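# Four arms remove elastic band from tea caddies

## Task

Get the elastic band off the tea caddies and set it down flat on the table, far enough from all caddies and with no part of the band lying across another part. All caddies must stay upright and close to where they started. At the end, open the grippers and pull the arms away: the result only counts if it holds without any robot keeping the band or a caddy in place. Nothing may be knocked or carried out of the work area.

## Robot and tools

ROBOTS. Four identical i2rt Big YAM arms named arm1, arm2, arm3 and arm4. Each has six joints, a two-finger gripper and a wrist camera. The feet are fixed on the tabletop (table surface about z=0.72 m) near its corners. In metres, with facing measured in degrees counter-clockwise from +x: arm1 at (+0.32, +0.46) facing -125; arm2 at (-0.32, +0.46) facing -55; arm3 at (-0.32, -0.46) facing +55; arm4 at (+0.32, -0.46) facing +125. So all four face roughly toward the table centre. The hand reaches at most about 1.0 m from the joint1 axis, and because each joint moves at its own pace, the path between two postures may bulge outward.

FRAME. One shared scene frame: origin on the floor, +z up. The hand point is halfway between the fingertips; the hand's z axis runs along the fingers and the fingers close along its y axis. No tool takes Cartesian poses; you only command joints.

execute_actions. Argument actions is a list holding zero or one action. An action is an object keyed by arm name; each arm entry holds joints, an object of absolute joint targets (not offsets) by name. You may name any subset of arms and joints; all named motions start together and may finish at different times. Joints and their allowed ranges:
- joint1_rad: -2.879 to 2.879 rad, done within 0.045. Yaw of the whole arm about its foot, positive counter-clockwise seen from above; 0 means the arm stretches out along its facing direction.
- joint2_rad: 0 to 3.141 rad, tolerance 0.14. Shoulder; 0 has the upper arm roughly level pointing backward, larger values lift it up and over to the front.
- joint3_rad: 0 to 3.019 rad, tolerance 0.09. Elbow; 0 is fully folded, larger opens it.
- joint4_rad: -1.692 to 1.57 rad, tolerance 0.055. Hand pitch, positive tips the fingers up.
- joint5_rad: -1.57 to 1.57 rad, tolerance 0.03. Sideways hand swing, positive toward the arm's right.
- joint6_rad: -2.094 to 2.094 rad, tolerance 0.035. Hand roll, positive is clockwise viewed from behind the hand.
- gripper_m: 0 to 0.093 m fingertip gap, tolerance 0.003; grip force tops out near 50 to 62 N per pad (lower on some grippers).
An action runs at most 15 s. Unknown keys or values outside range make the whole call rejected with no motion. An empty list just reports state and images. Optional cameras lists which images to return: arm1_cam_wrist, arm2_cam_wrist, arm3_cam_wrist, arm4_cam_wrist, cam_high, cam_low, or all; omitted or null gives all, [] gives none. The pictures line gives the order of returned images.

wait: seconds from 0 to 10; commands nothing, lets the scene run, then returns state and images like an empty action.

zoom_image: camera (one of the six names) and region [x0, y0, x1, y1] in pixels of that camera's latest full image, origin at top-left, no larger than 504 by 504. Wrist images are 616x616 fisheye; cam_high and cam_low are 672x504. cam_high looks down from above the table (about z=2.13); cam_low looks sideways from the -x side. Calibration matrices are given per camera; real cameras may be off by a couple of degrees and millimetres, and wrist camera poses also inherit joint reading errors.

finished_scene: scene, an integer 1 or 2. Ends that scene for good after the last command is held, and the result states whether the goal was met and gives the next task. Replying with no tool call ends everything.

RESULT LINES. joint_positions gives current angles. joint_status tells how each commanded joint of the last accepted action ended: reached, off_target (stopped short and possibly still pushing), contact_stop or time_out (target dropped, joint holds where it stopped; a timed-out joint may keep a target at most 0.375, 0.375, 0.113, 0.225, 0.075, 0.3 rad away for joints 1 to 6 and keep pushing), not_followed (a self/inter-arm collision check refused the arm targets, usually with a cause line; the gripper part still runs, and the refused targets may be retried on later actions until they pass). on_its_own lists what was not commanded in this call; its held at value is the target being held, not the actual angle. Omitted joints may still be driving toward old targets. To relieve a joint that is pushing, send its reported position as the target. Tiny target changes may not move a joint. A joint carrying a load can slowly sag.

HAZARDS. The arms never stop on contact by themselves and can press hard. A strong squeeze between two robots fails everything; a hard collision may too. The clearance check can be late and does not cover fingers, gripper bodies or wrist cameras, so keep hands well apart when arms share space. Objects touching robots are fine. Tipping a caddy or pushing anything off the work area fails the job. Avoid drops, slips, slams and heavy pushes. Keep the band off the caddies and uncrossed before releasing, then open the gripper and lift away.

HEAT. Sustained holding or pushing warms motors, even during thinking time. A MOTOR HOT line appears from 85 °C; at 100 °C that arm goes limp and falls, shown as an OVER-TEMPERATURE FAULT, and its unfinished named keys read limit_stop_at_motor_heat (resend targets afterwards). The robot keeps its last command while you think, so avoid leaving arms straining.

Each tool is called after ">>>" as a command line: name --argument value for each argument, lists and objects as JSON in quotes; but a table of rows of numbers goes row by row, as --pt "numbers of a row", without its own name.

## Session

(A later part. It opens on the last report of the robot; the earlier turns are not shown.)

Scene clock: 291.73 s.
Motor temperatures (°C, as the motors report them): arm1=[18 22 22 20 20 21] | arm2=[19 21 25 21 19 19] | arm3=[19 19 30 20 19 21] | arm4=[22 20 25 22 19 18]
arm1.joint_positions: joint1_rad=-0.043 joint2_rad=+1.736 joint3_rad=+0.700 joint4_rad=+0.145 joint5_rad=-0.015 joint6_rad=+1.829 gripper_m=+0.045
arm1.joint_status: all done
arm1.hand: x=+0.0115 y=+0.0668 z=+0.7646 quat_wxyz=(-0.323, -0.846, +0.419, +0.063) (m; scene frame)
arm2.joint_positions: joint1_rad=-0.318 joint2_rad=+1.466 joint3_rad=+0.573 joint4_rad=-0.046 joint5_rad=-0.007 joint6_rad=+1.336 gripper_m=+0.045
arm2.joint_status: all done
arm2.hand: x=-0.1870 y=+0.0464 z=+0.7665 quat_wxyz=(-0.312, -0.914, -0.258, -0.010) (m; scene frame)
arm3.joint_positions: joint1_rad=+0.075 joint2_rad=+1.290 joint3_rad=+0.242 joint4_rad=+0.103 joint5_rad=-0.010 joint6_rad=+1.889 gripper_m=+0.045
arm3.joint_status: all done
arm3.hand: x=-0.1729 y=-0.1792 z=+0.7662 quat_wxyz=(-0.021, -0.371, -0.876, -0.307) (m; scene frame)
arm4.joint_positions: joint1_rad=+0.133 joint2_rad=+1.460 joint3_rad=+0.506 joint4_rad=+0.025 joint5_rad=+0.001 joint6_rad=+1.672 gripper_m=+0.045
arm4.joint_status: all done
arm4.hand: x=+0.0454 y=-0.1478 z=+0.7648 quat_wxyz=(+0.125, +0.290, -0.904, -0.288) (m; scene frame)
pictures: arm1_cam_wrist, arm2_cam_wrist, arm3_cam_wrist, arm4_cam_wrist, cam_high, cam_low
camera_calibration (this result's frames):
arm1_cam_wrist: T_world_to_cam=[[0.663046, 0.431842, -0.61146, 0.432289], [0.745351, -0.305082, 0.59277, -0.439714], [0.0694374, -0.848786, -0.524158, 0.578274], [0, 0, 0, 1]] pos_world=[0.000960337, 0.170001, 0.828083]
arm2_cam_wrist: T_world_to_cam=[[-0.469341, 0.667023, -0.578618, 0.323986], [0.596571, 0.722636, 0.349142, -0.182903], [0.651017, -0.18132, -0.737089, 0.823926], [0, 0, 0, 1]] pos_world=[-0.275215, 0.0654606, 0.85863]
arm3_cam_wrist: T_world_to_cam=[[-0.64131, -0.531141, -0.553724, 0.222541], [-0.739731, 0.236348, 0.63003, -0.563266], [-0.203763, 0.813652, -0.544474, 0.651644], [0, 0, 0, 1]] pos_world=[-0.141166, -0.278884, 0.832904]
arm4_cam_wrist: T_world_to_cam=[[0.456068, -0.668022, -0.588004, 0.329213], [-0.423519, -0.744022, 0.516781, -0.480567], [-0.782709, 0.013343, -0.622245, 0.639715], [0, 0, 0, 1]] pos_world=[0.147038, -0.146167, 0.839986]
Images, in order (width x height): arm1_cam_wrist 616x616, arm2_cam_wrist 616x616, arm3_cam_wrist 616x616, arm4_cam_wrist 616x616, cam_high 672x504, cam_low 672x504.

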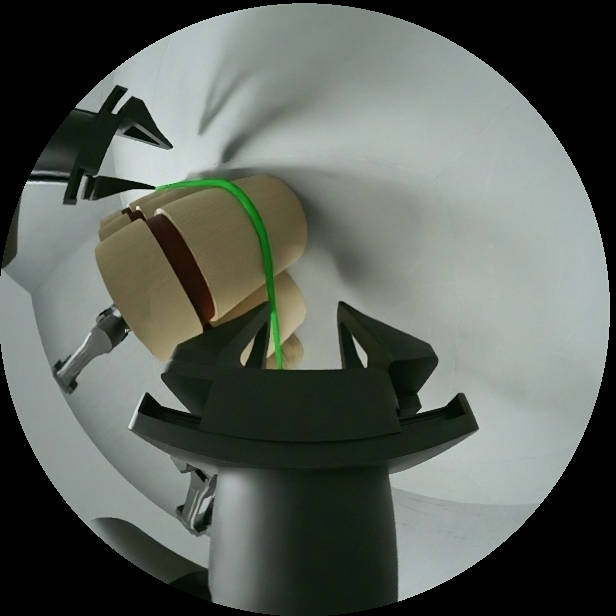

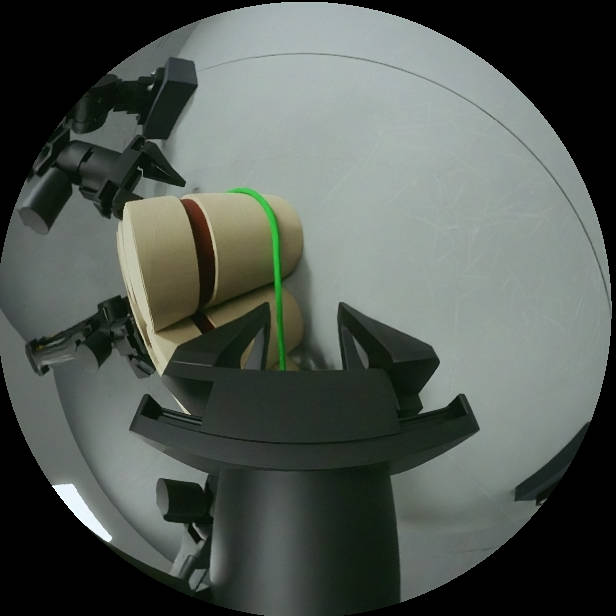

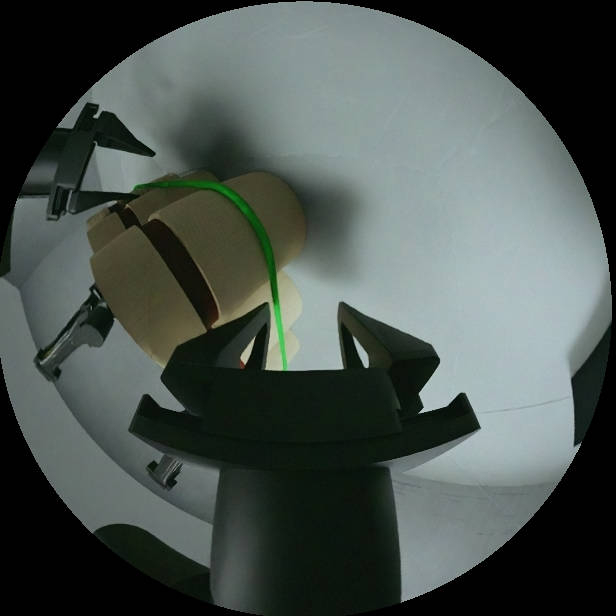

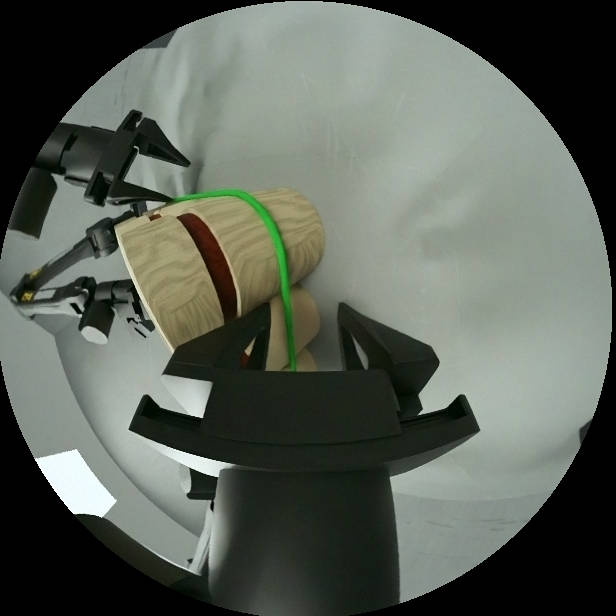

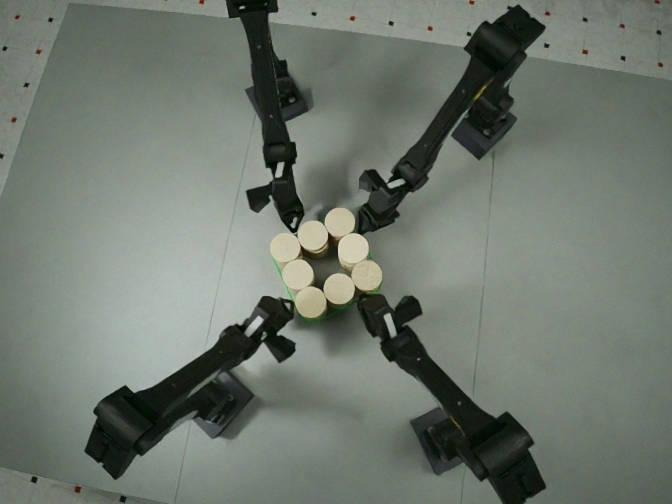

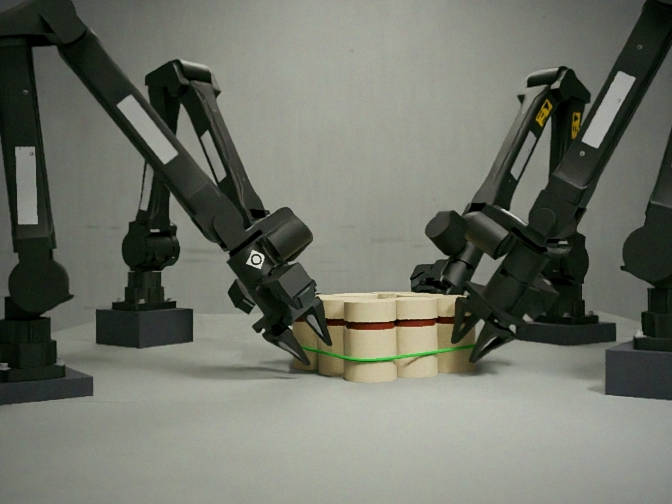

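>>> execute_actions --actions '[{"arm1":{"joints":{"joint2_rad":1.778,"joint4_rad":0.243}},"arm2":{"joints":{"joint2_rad":1.505,"joint4_rad":0.07}},"arm3":{"joints":{"joint1_rad":0.098,"joint2_rad":1.361,"joint4_rad":0.225}},"arm4":{"joints":{"joint2_rad":1.528,"joint4_rad":0.168}}}]'

>>> zoom_image --camera "cam_high" --region '[250,180,410,340]'

>>> zoom_image --camera "cam_low" --region '[270,270,520,400]'

Scene clock: 310.10 s.
Motor temperatures (°C, as the motors report them): arm1=[18 22 22 20 20 21] | arm2=[19 21 25 22 19 19] | arm3=[19 19 29 20 19 21] | arm4=[22 20 25 22 19 18]
arm1.joint_positions: joint1_rad=-0.043 joint2_rad=+1.756 joint3_rad=+0.700 joint4_rad=+0.231 joint5_rad=-0.015 joint6_rad=+1.829 gripper_m=+0.045
arm1.joint_status: all done
arm1.hand: x=+0.0034 y=+0.0564 z=+0.7691 quat_wxyz=(-0.354, -0.836, +0.413, +0.070) (m; scene frame)
arm2.joint_positions: joint1_rad=-0.318 joint2_rad=+1.498 joint3_rad=+0.573 joint4_rad=+0.052 joint5_rad=-0.007 joint6_rad=+1.336 gripper_m=+0.045
arm2.joint_status: all done
arm2.hand: x=-0.1823 y=+0.0317 z=+0.7679 quat_wxyz=(-0.343, -0.904, -0.255, -0.011) (m; scene frame)
arm3.joint_positions: joint1_rad=+0.085 joint2_rad=+1.347 joint3_rad=+0.244 joint4_rad=+0.207 joint5_rad=-0.010 joint6_rad=+1.889 gripper_m=+0.045
arm3.joint_status: all done
arm3.hand: x=-0.1699 y=-0.1666 z=+0.7649 quat_wxyz=(-0.021, -0.364, -0.871, -0.330) (m; scene frame)
arm4.joint_positions: joint1_rad=+0.142 joint2_rad=+1.527 joint3_rad=+0.506 joint4_rad=+0.138 joint5_rad=-0.005 joint6_rad=+1.672 gripper_m=+0.045
arm4.joint_status: all done
arm4.hand: x=+0.0331 y=-0.1412 z=+0.7550 quat_wxyz=(+0.138, +0.293, -0.895, -0.306) (m; scene frame)
pictures: arm1_cam_wrist, arm2_cam_wrist, arm3_cam_wrist, arm4_cam_wrist, cam_high, cam_low
camera_calibration (this result's frames):
arm1_cam_wrist: T_world_to_cam=[[0.636373, 0.398622, -0.660401, 0.484474], [0.769832, -0.273954, 0.576462, -0.428771], [0.0488711, -0.875243, -0.481209, 0.540974], [0, 0, 0, 1]] pos_world=[-0.0046618, 0.162898, 0.827439]
arm2_cam_wrist: T_world_to_cam=[[-0.457638, 0.628763, -0.628669, 0.378576], [0.589434, 0.743899, 0.314932, -0.151309], [0.665684, -0.226434, -0.711051, 0.803368], [0, 0, 0, 1]] pos_world=[-0.272351, 0.0564338, 0.856886]
arm3_cam_wrist: T_world_to_cam=[[-0.623035, -0.513061, -0.590421, 0.26464], [-0.756152, 0.201904, 0.622471, -0.565992], [-0.200157, 0.834268, -0.513745, 0.62183], [0, 0, 0, 1]] pos_world=[-0.138632, -0.268721, 0.828025]
arm4_cam_wrist: T_world_to_cam=[[0.443666, -0.643614, -0.623635, 0.364226], [-0.396604, -0.765027, 0.507384, -0.472504], [-0.803658, 0.0222273, -0.594677, 0.60504], [0, 0, 0, 1]] pos_world=[0.137253, -0.140506, 0.826688]
Images, in order (width x height): arm1_cam_wrist 616x616, arm2_cam_wrist 616x616, arm3_cam_wrist 616x616, arm4_cam_wrist 616x616, cam_high 672x504, cam_low 672x504.

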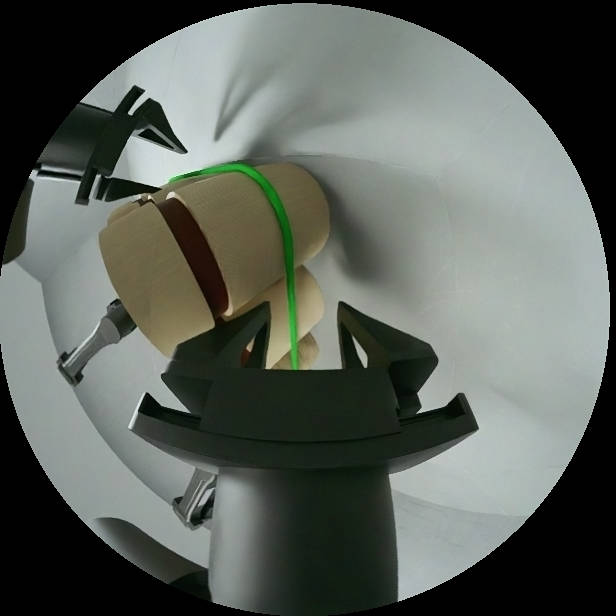

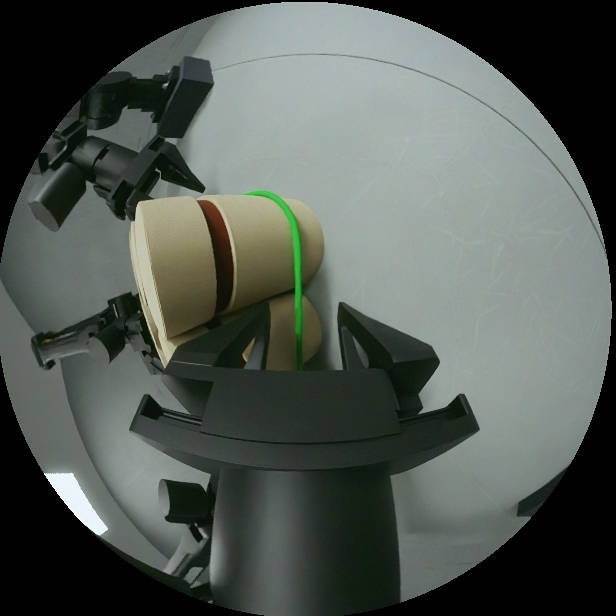

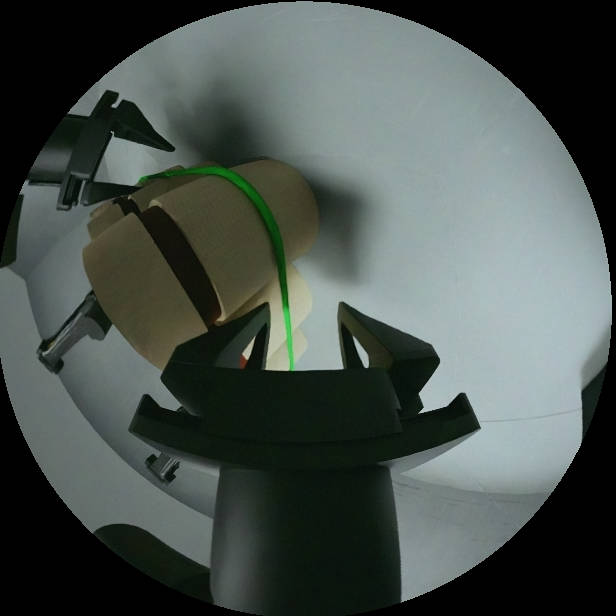

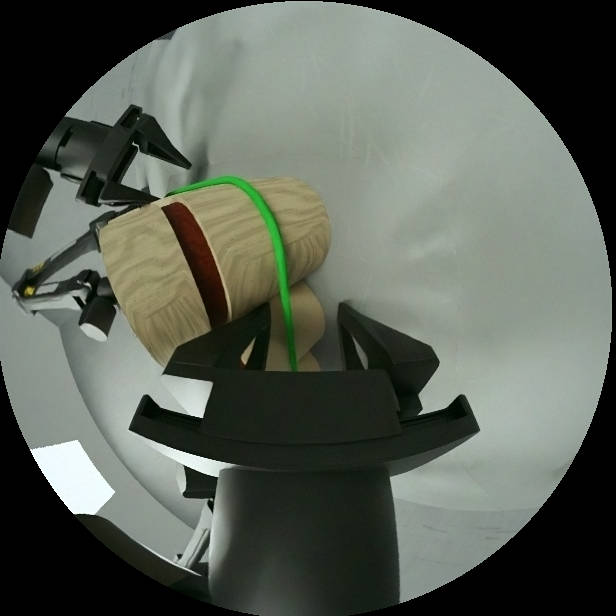

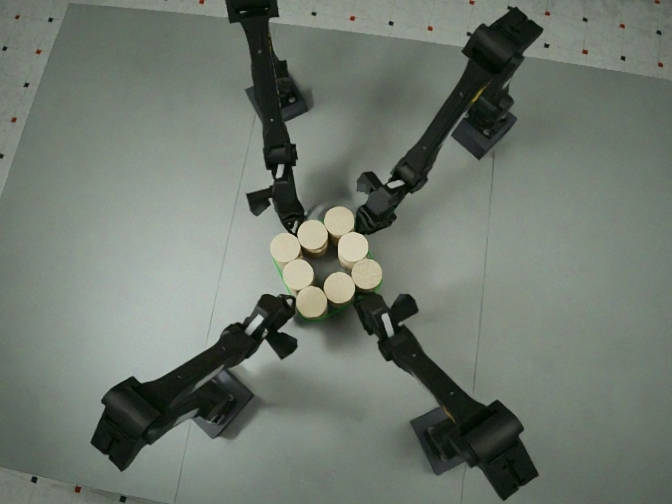

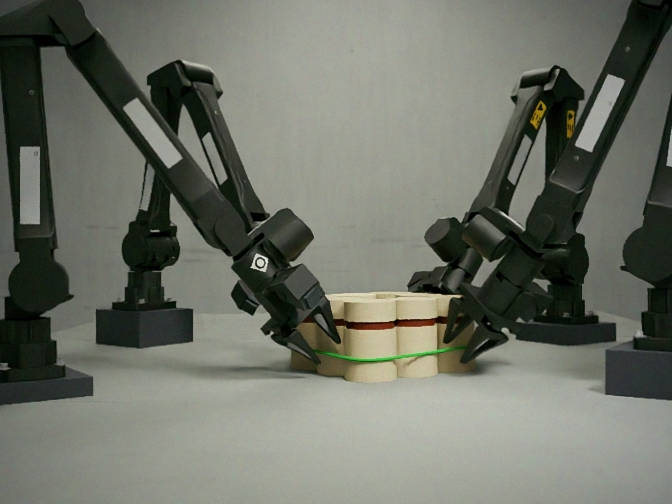

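Region (250, 180, 410, 340) of cam_high's 672x504 image, scaled by 3.150, with more detail than that image has.

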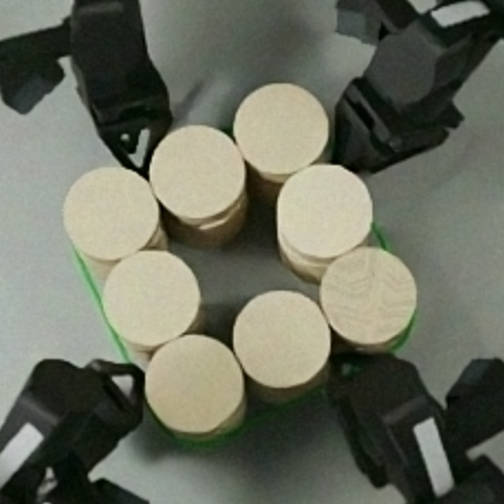

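Region (270, 270, 520, 400) of cam_low's 672x504 image, scaled by 2.016, with more detail than that image has; it fills the top 262 rows of this view, and the rest is white.

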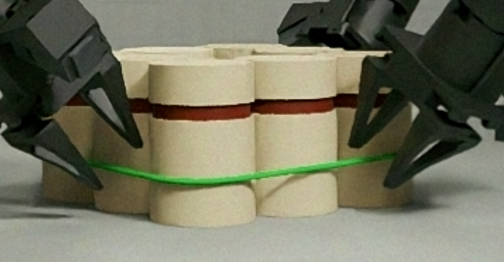

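>>> execute_actions --actions '[{"arm1":{"joints":{"joint2_rad":1.83,"joint3_rad":0.76,"gripper_m":0.029}},"arm2":{"joints":{"joint2_rad":1.577,"joint3_rad":0.628,"gripper_m":0.025}},"arm3":{"joints":{"joint2_rad":1.465,"joint3_rad":0.326,"gripper_m":0.031}},"arm4":{"joints":{"joint1_rad":0.168,"joint2_rad":1.58,"joint3_rad":0.562,"gripper_m":0.031}}}]'

>>> zoom_image --camera "cam_high" --region '[250,180,410,340]'

>>> zoom_image --camera "cam_low" --region '[270,270,520,400]'

Scene clock: 350.17 s.
Motor temperatures (°C, as the motors report them): arm1=[18 22 22 20 20 21] | arm2=[19 21 25 22 19 19] | arm3=[19 19 28 20 19 21] | arm4=[22 20 25 22 19 18]
arm1.joint_positions: joint1_rad=-0.043 joint2_rad=+1.813 joint3_rad=+0.734 joint4_rad=+0.232 joint5_rad=-0.015 joint6_rad=+1.829 gripper_m=+0.029
arm1.joint_status: all done
arm1.hand: x=-0.0019 y=+0.0499 z=+0.7525 quat_wxyz=(-0.344, -0.840, +0.415, +0.067) (m; scene frame)
arm2.joint_positions: joint1_rad=-0.318 joint2_rad=+1.573 joint3_rad=+0.583 joint4_rad=+0.055 joint5_rad=-0.007 joint6_rad=+1.336 gripper_m=+0.025
arm2.joint_status: all done
arm2.hand: x=-0.1837 y=+0.0351 z=+0.7402 quat_wxyz=(-0.314, -0.914, -0.258, -0.010) (m; scene frame)
arm3.joint_positions: joint1_rad=+0.089 joint2_rad=+1.452 joint3_rad=+0.300 joint4_rad=+0.207 joint5_rad=-0.012 joint6_rad=+1.889 gripper_m=+0.031
arm3.joint_status: all done
arm3.hand: x=-0.1648 y=-0.1534 z=+0.7495 quat_wxyz=(-0.018, -0.365, -0.879, -0.308) (m; scene frame)
arm4.joint_positions: joint1_rad=+0.156 joint2_rad=+1.576 joint3_rad=+0.526 joint4_rad=+0.147 joint5_rad=+0.004 joint6_rad=+1.673 gripper_m=+0.031
arm4.joint_status: all done
arm4.hand: x=+0.0263 y=-0.1404 z=+0.7434 quat_wxyz=(+0.132, +0.298, -0.897, -0.298) (m; scene frame)
pictures: arm1_cam_wrist, arm2_cam_wrist, arm3_cam_wrist, arm4_cam_wrist, cam_high, cam_low
camera_calibration (this result's frames):
arm1_cam_wrist: T_world_to_cam=[[0.645539, 0.410046, -0.644315, 0.466846], [0.761703, -0.284293, 0.582224, -0.420711], [0.0555643, -0.866625, -0.495856, 0.538081], [0, 0, 0, 1]] pos_world=[-0.0108084, 0.155281, 0.812554]
arm2_cam_wrist: T_world_to_cam=[[-0.468957, 0.664501, -0.581823, 0.32037], [0.59595, 0.724258, 0.346833, -0.166021], [0.651861, -0.184088, -0.735656, 0.799513], [0, 0, 0, 1]] pos_world=[-0.271991, 0.0545361, 0.832147]
arm3_cam_wrist: T_world_to_cam=[[-0.633755, -0.54047, -0.553395, 0.231709], [-0.742608, 0.224836, 0.630859, -0.55574], [-0.216538, 0.810765, -0.543848, 0.620209], [0, 0, 0, 1]] pos_world=[-0.131552, -0.252661, 0.81612]
arm4_cam_wrist: T_world_to_cam=[[0.459943, -0.646384, -0.608802, 0.348681], [-0.399923, -0.762949, 0.507908, -0.468735], [-0.792788, 0.00986518, -0.609417, 0.601587], [0, 0, 0, 1]] pos_world=[0.1291, -0.138174, 0.816969]
Images, in order (width x height): arm1_cam_wrist 616x616, arm2_cam_wrist 616x616, arm3_cam_wrist 616x616, arm4_cam_wrist 616x616, cam_high 672x504, cam_low 672x504.

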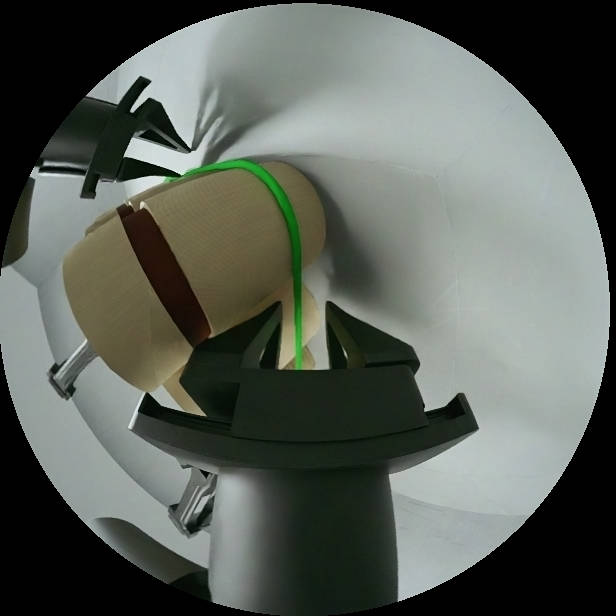

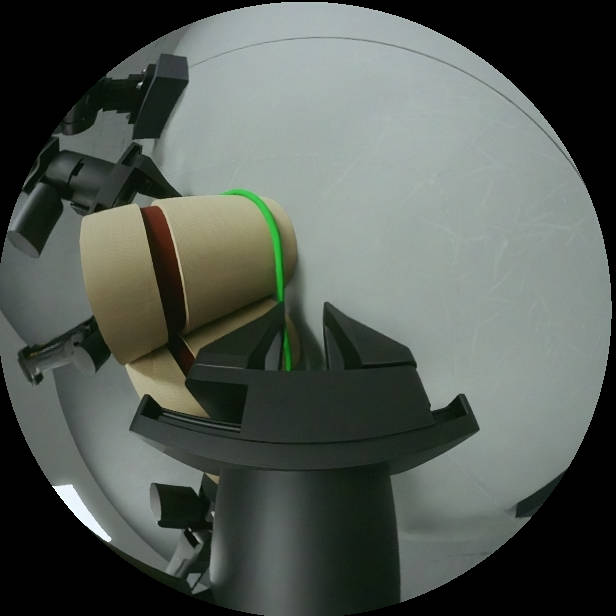

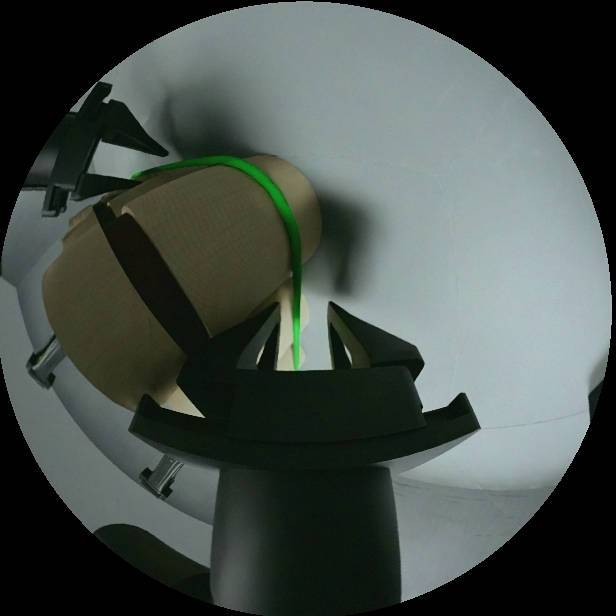

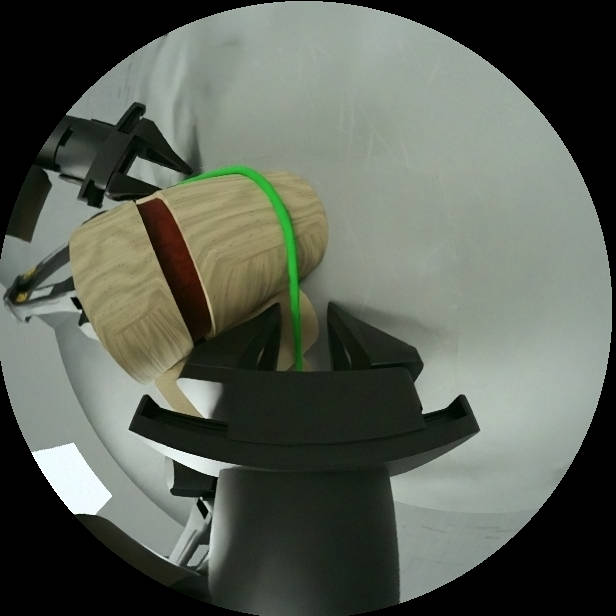

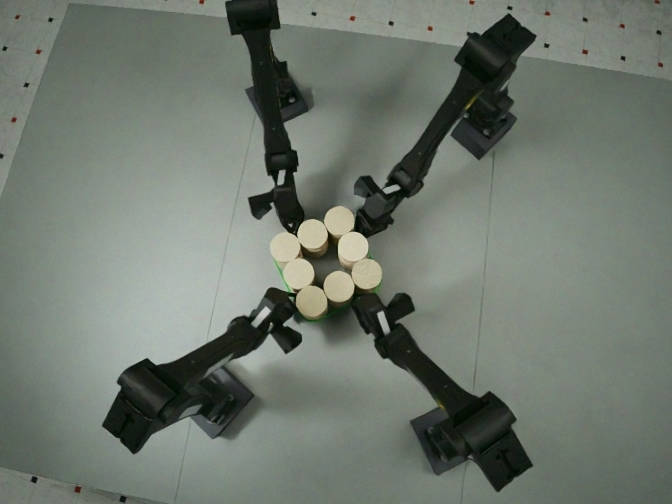

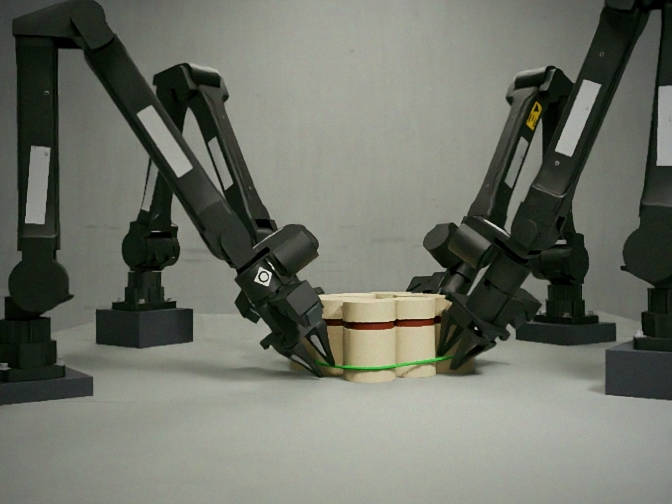

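Region (250, 180, 410, 340) of cam_high's 672x504 image, scaled by 3.150, with more detail than that image has.

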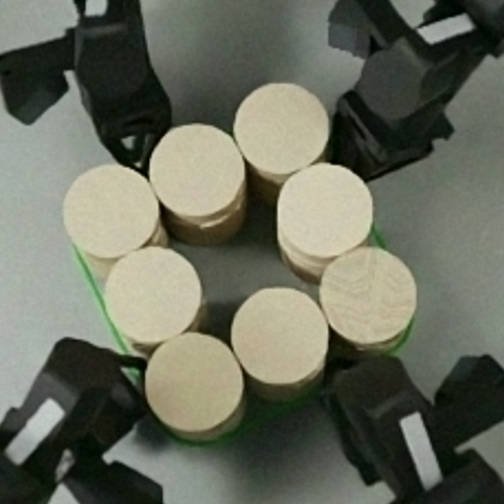

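Region (270, 270, 520, 400) of cam_low's 672x504 image, scaled by 2.016, with more detail than that image has; it fills the top 262 rows of this view, and the rest is white.

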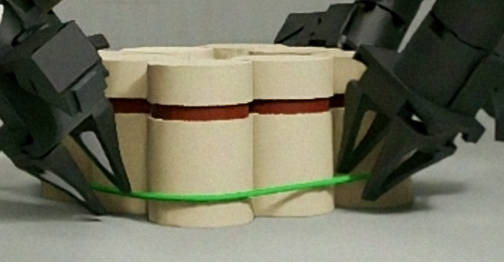

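>>> zoom_image --camera "arm4_cam_wrist" --region '[100,100,360,380]'

>>> zoom_image --camera "arm3_cam_wrist" --region '[80,100,360,380]'

>>> zoom_image --camera "arm1_cam_wrist" --region '[100,100,360,380]'

>>> zoom_image --camera "cam_low" --region '[285,320,485,390]'

Region (100, 100, 360, 380) of arm4_cam_wrist's 616x616 image, scaled by 1.800, with more detail than that image has; it fills the left 468 columns of this view, and the rest is white.

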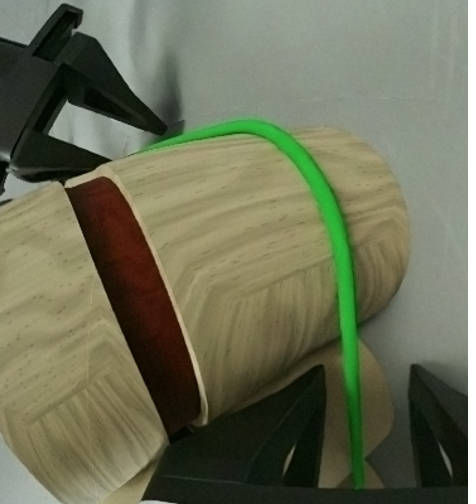

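Region (80, 100, 360, 380) of arm3_cam_wrist's 616x616 image, scaled by 1.800, with more detail than that image has.

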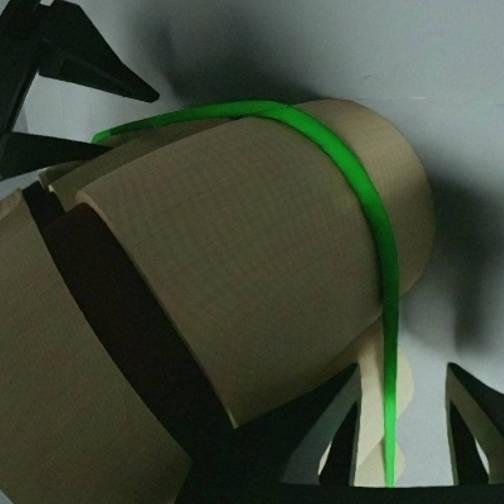

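Region (100, 100, 360, 380) of arm1_cam_wrist's 616x616 image, scaled by 1.800, with more detail than that image has; it fills the left 468 columns of this view, and the rest is white.

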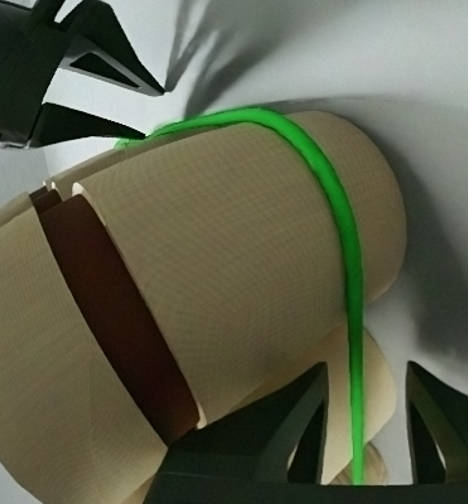

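Region (285, 320, 485, 390) of cam_low's 672x504 image, scaled by 2.520, with more detail than that image has; it fills the top 176 rows of this view, and the rest is white.

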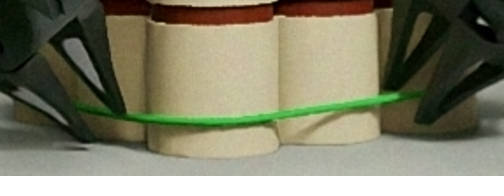

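>>> execute_actions --actions '[{"arm1":{"joints":{"joint2_rad":1.89,"joint3_rad":0.809,"gripper_m":0.023}},"arm2":{"joints":{"joint4_rad":0.125}},"arm3":{"joints":{"joint2_rad":1.544,"joint3_rad":0.371,"gripper_m":0.023}},"arm4":{"joints":{"joint2_rad":1.624,"joint3_rad":0.595,"gripper_m":0.023}}}]'

>>> zoom_image --camera "cam_high" --region '[250,180,410,340]'

>>> zoom_image --camera "cam_low" --region '[270,270,520,400]'

Scene clock: 397.10 s.
Motor temperatures (°C, as the motors report them): arm1=[18 22 23 20 20 21] | arm2=[19 21 28 22 19 19] | arm3=[19 19 28 20 19 21] | arm4=[22 20 26 22 19 18]
arm1.joint_positions: joint1_rad=-0.041 joint2_rad=+1.868 joint3_rad=+0.777 joint4_rad=+0.233 joint5_rad=-0.015 joint6_rad=+1.829 gripper_m=+0.023
arm1.joint_status: all done
arm1.hand: x=-0.0095 y=+0.0390 z=+0.7397 quat_wxyz=(-0.339, -0.841, +0.415, +0.067) (m; scene frame)
arm2.joint_positions: joint1_rad=-0.318 joint2_rad=+1.573 joint3_rad=+0.583 joint4_rad=+0.107 joint5_rad=-0.007 joint6_rad=+1.336 gripper_m=+0.025
arm2.joint_status: all done
arm2.hand: x=-0.1805 y=+0.0256 z=+0.7480 quat_wxyz=(-0.338, -0.906, -0.256, -0.011) (m; scene frame)
arm3.joint_positions: joint1_rad=+0.089 joint2_rad=+1.519 joint3_rad=+0.334 joint4_rad=+0.210 joint5_rad=-0.011 joint6_rad=+1.889 gripper_m=+0.023
arm3.joint_status: all done
arm3.hand: x=-0.1613 y=-0.1464 z=+0.7377 quat_wxyz=(-0.017, -0.367, -0.883, -0.293) (m; scene frame)
arm4.joint_positions: joint1_rad=+0.157 joint2_rad=+1.619 joint3_rad=+0.555 joint4_rad=+0.147 joint5_rad=+0.005 joint6_rad=+1.673 gripper_m=+0.023
arm4.joint_status: all done
arm4.hand: x=+0.0199 y=-0.1341 z=+0.7352 quat_wxyz=(+0.129, +0.300, -0.899, -0.292) (m; scene frame)
pictures: arm1_cam_wrist, arm2_cam_wrist, arm3_cam_wrist, arm4_cam_wrist, cam_high, cam_low
camera_calibration (this result's frames):
arm1_cam_wrist: T_world_to_cam=[[0.648641, 0.416134, -0.637258, 0.462548], [0.758759, -0.288019, 0.584234, -0.411966], [0.0595769, -0.862483, -0.502566, 0.527575], [0, 0, 0, 1]] pos_world=[-0.0188755, 0.143889, 0.800588]
arm2_cam_wrist: T_world_to_cam=[[-0.459793, 0.634531, -0.621257, 0.364673], [0.59032, 0.741039, 0.319976, -0.145051], [0.66341, -0.219618, -0.7153, 0.789265], [0, 0, 0, 1]] pos_world=[-0.270306, 0.0494288, 0.83753]
arm3_cam_wrist: T_world_to_cam=[[-0.64112, -0.555564, -0.529446, 0.210147], [-0.733922, 0.24219, 0.634589, -0.54611], [-0.224329, 0.79542, -0.563014, 0.619521], [0, 0, 0, 1]] pos_world=[-0.127096, -0.243767, 0.806616]
arm4_cam_wrist: T_world_to_cam=[[0.466444, -0.652094, -0.597665, 0.341575], [-0.404235, -0.758133, 0.511692, -0.464394], [-0.786781, 0.00292111, -0.617225, 0.59616], [0, 0, 0, 1]] pos_world=[0.121997, -0.131075, 0.809739]
Images, in order (width x height): arm1_cam_wrist 616x616, arm2_cam_wrist 616x616, arm3_cam_wrist 616x616, arm4_cam_wrist 616x616, cam_high 672x504, cam_low 672x504.

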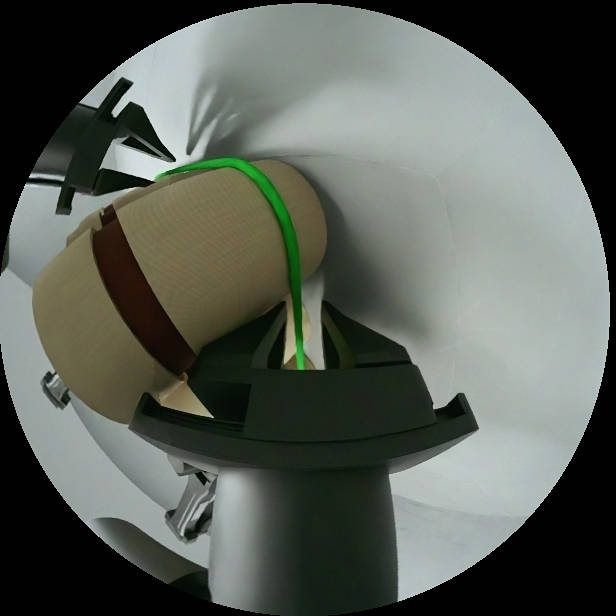

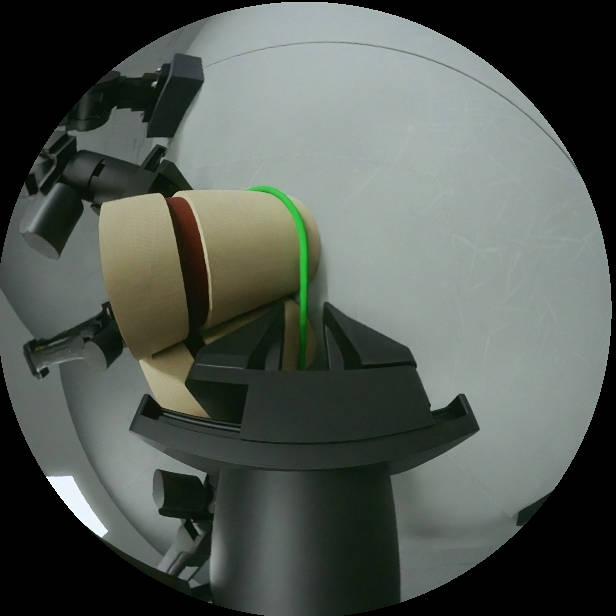

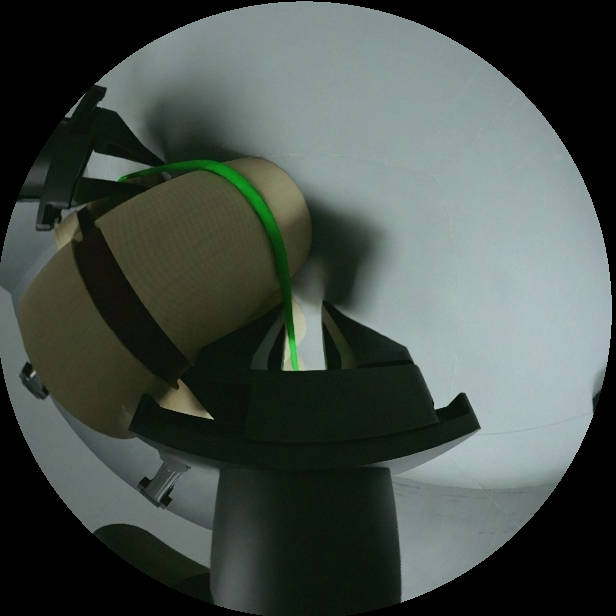

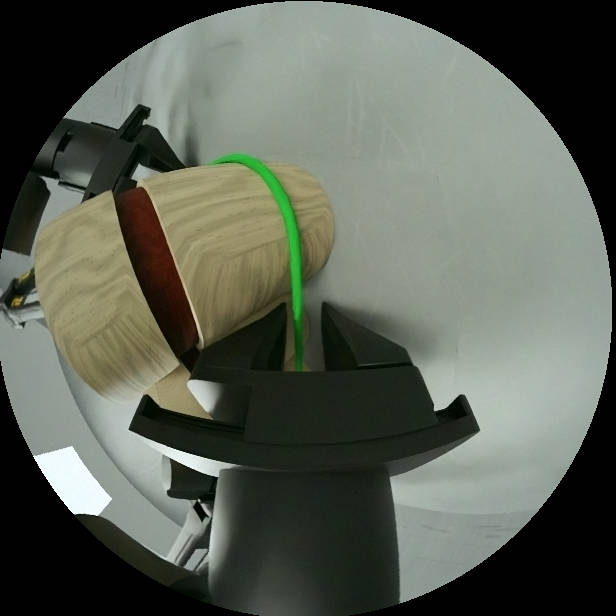

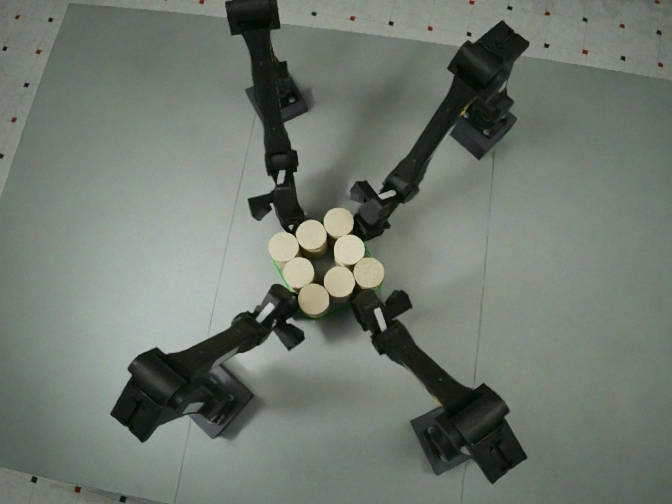

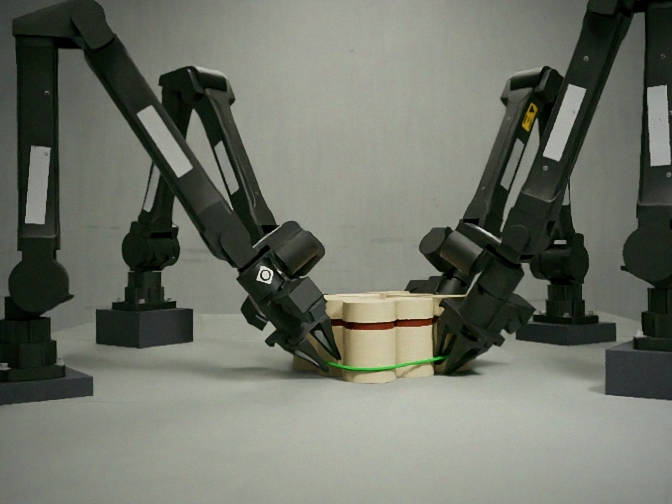

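Region (250, 180, 410, 340) of cam_high's 672x504 image, scaled by 3.150, with more detail than that image has.

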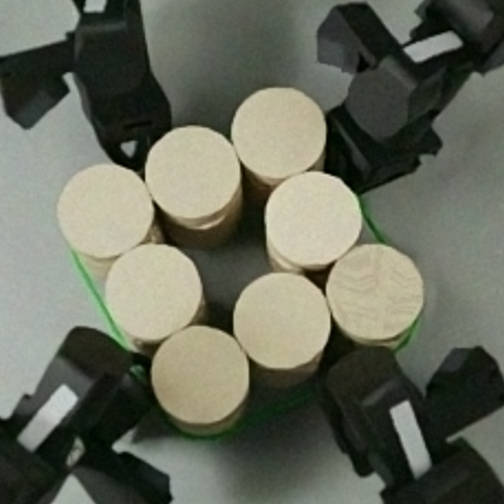

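Region (270, 270, 520, 400) of cam_low's 672x504 image, scaled by 2.016, with more detail than that image has; it fills the top 262 rows of this view, and the rest is white.

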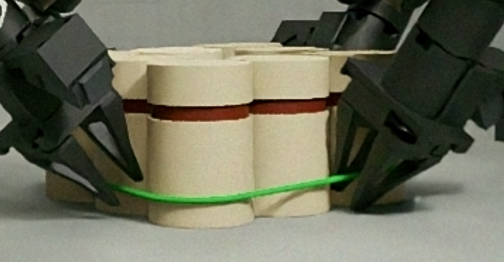

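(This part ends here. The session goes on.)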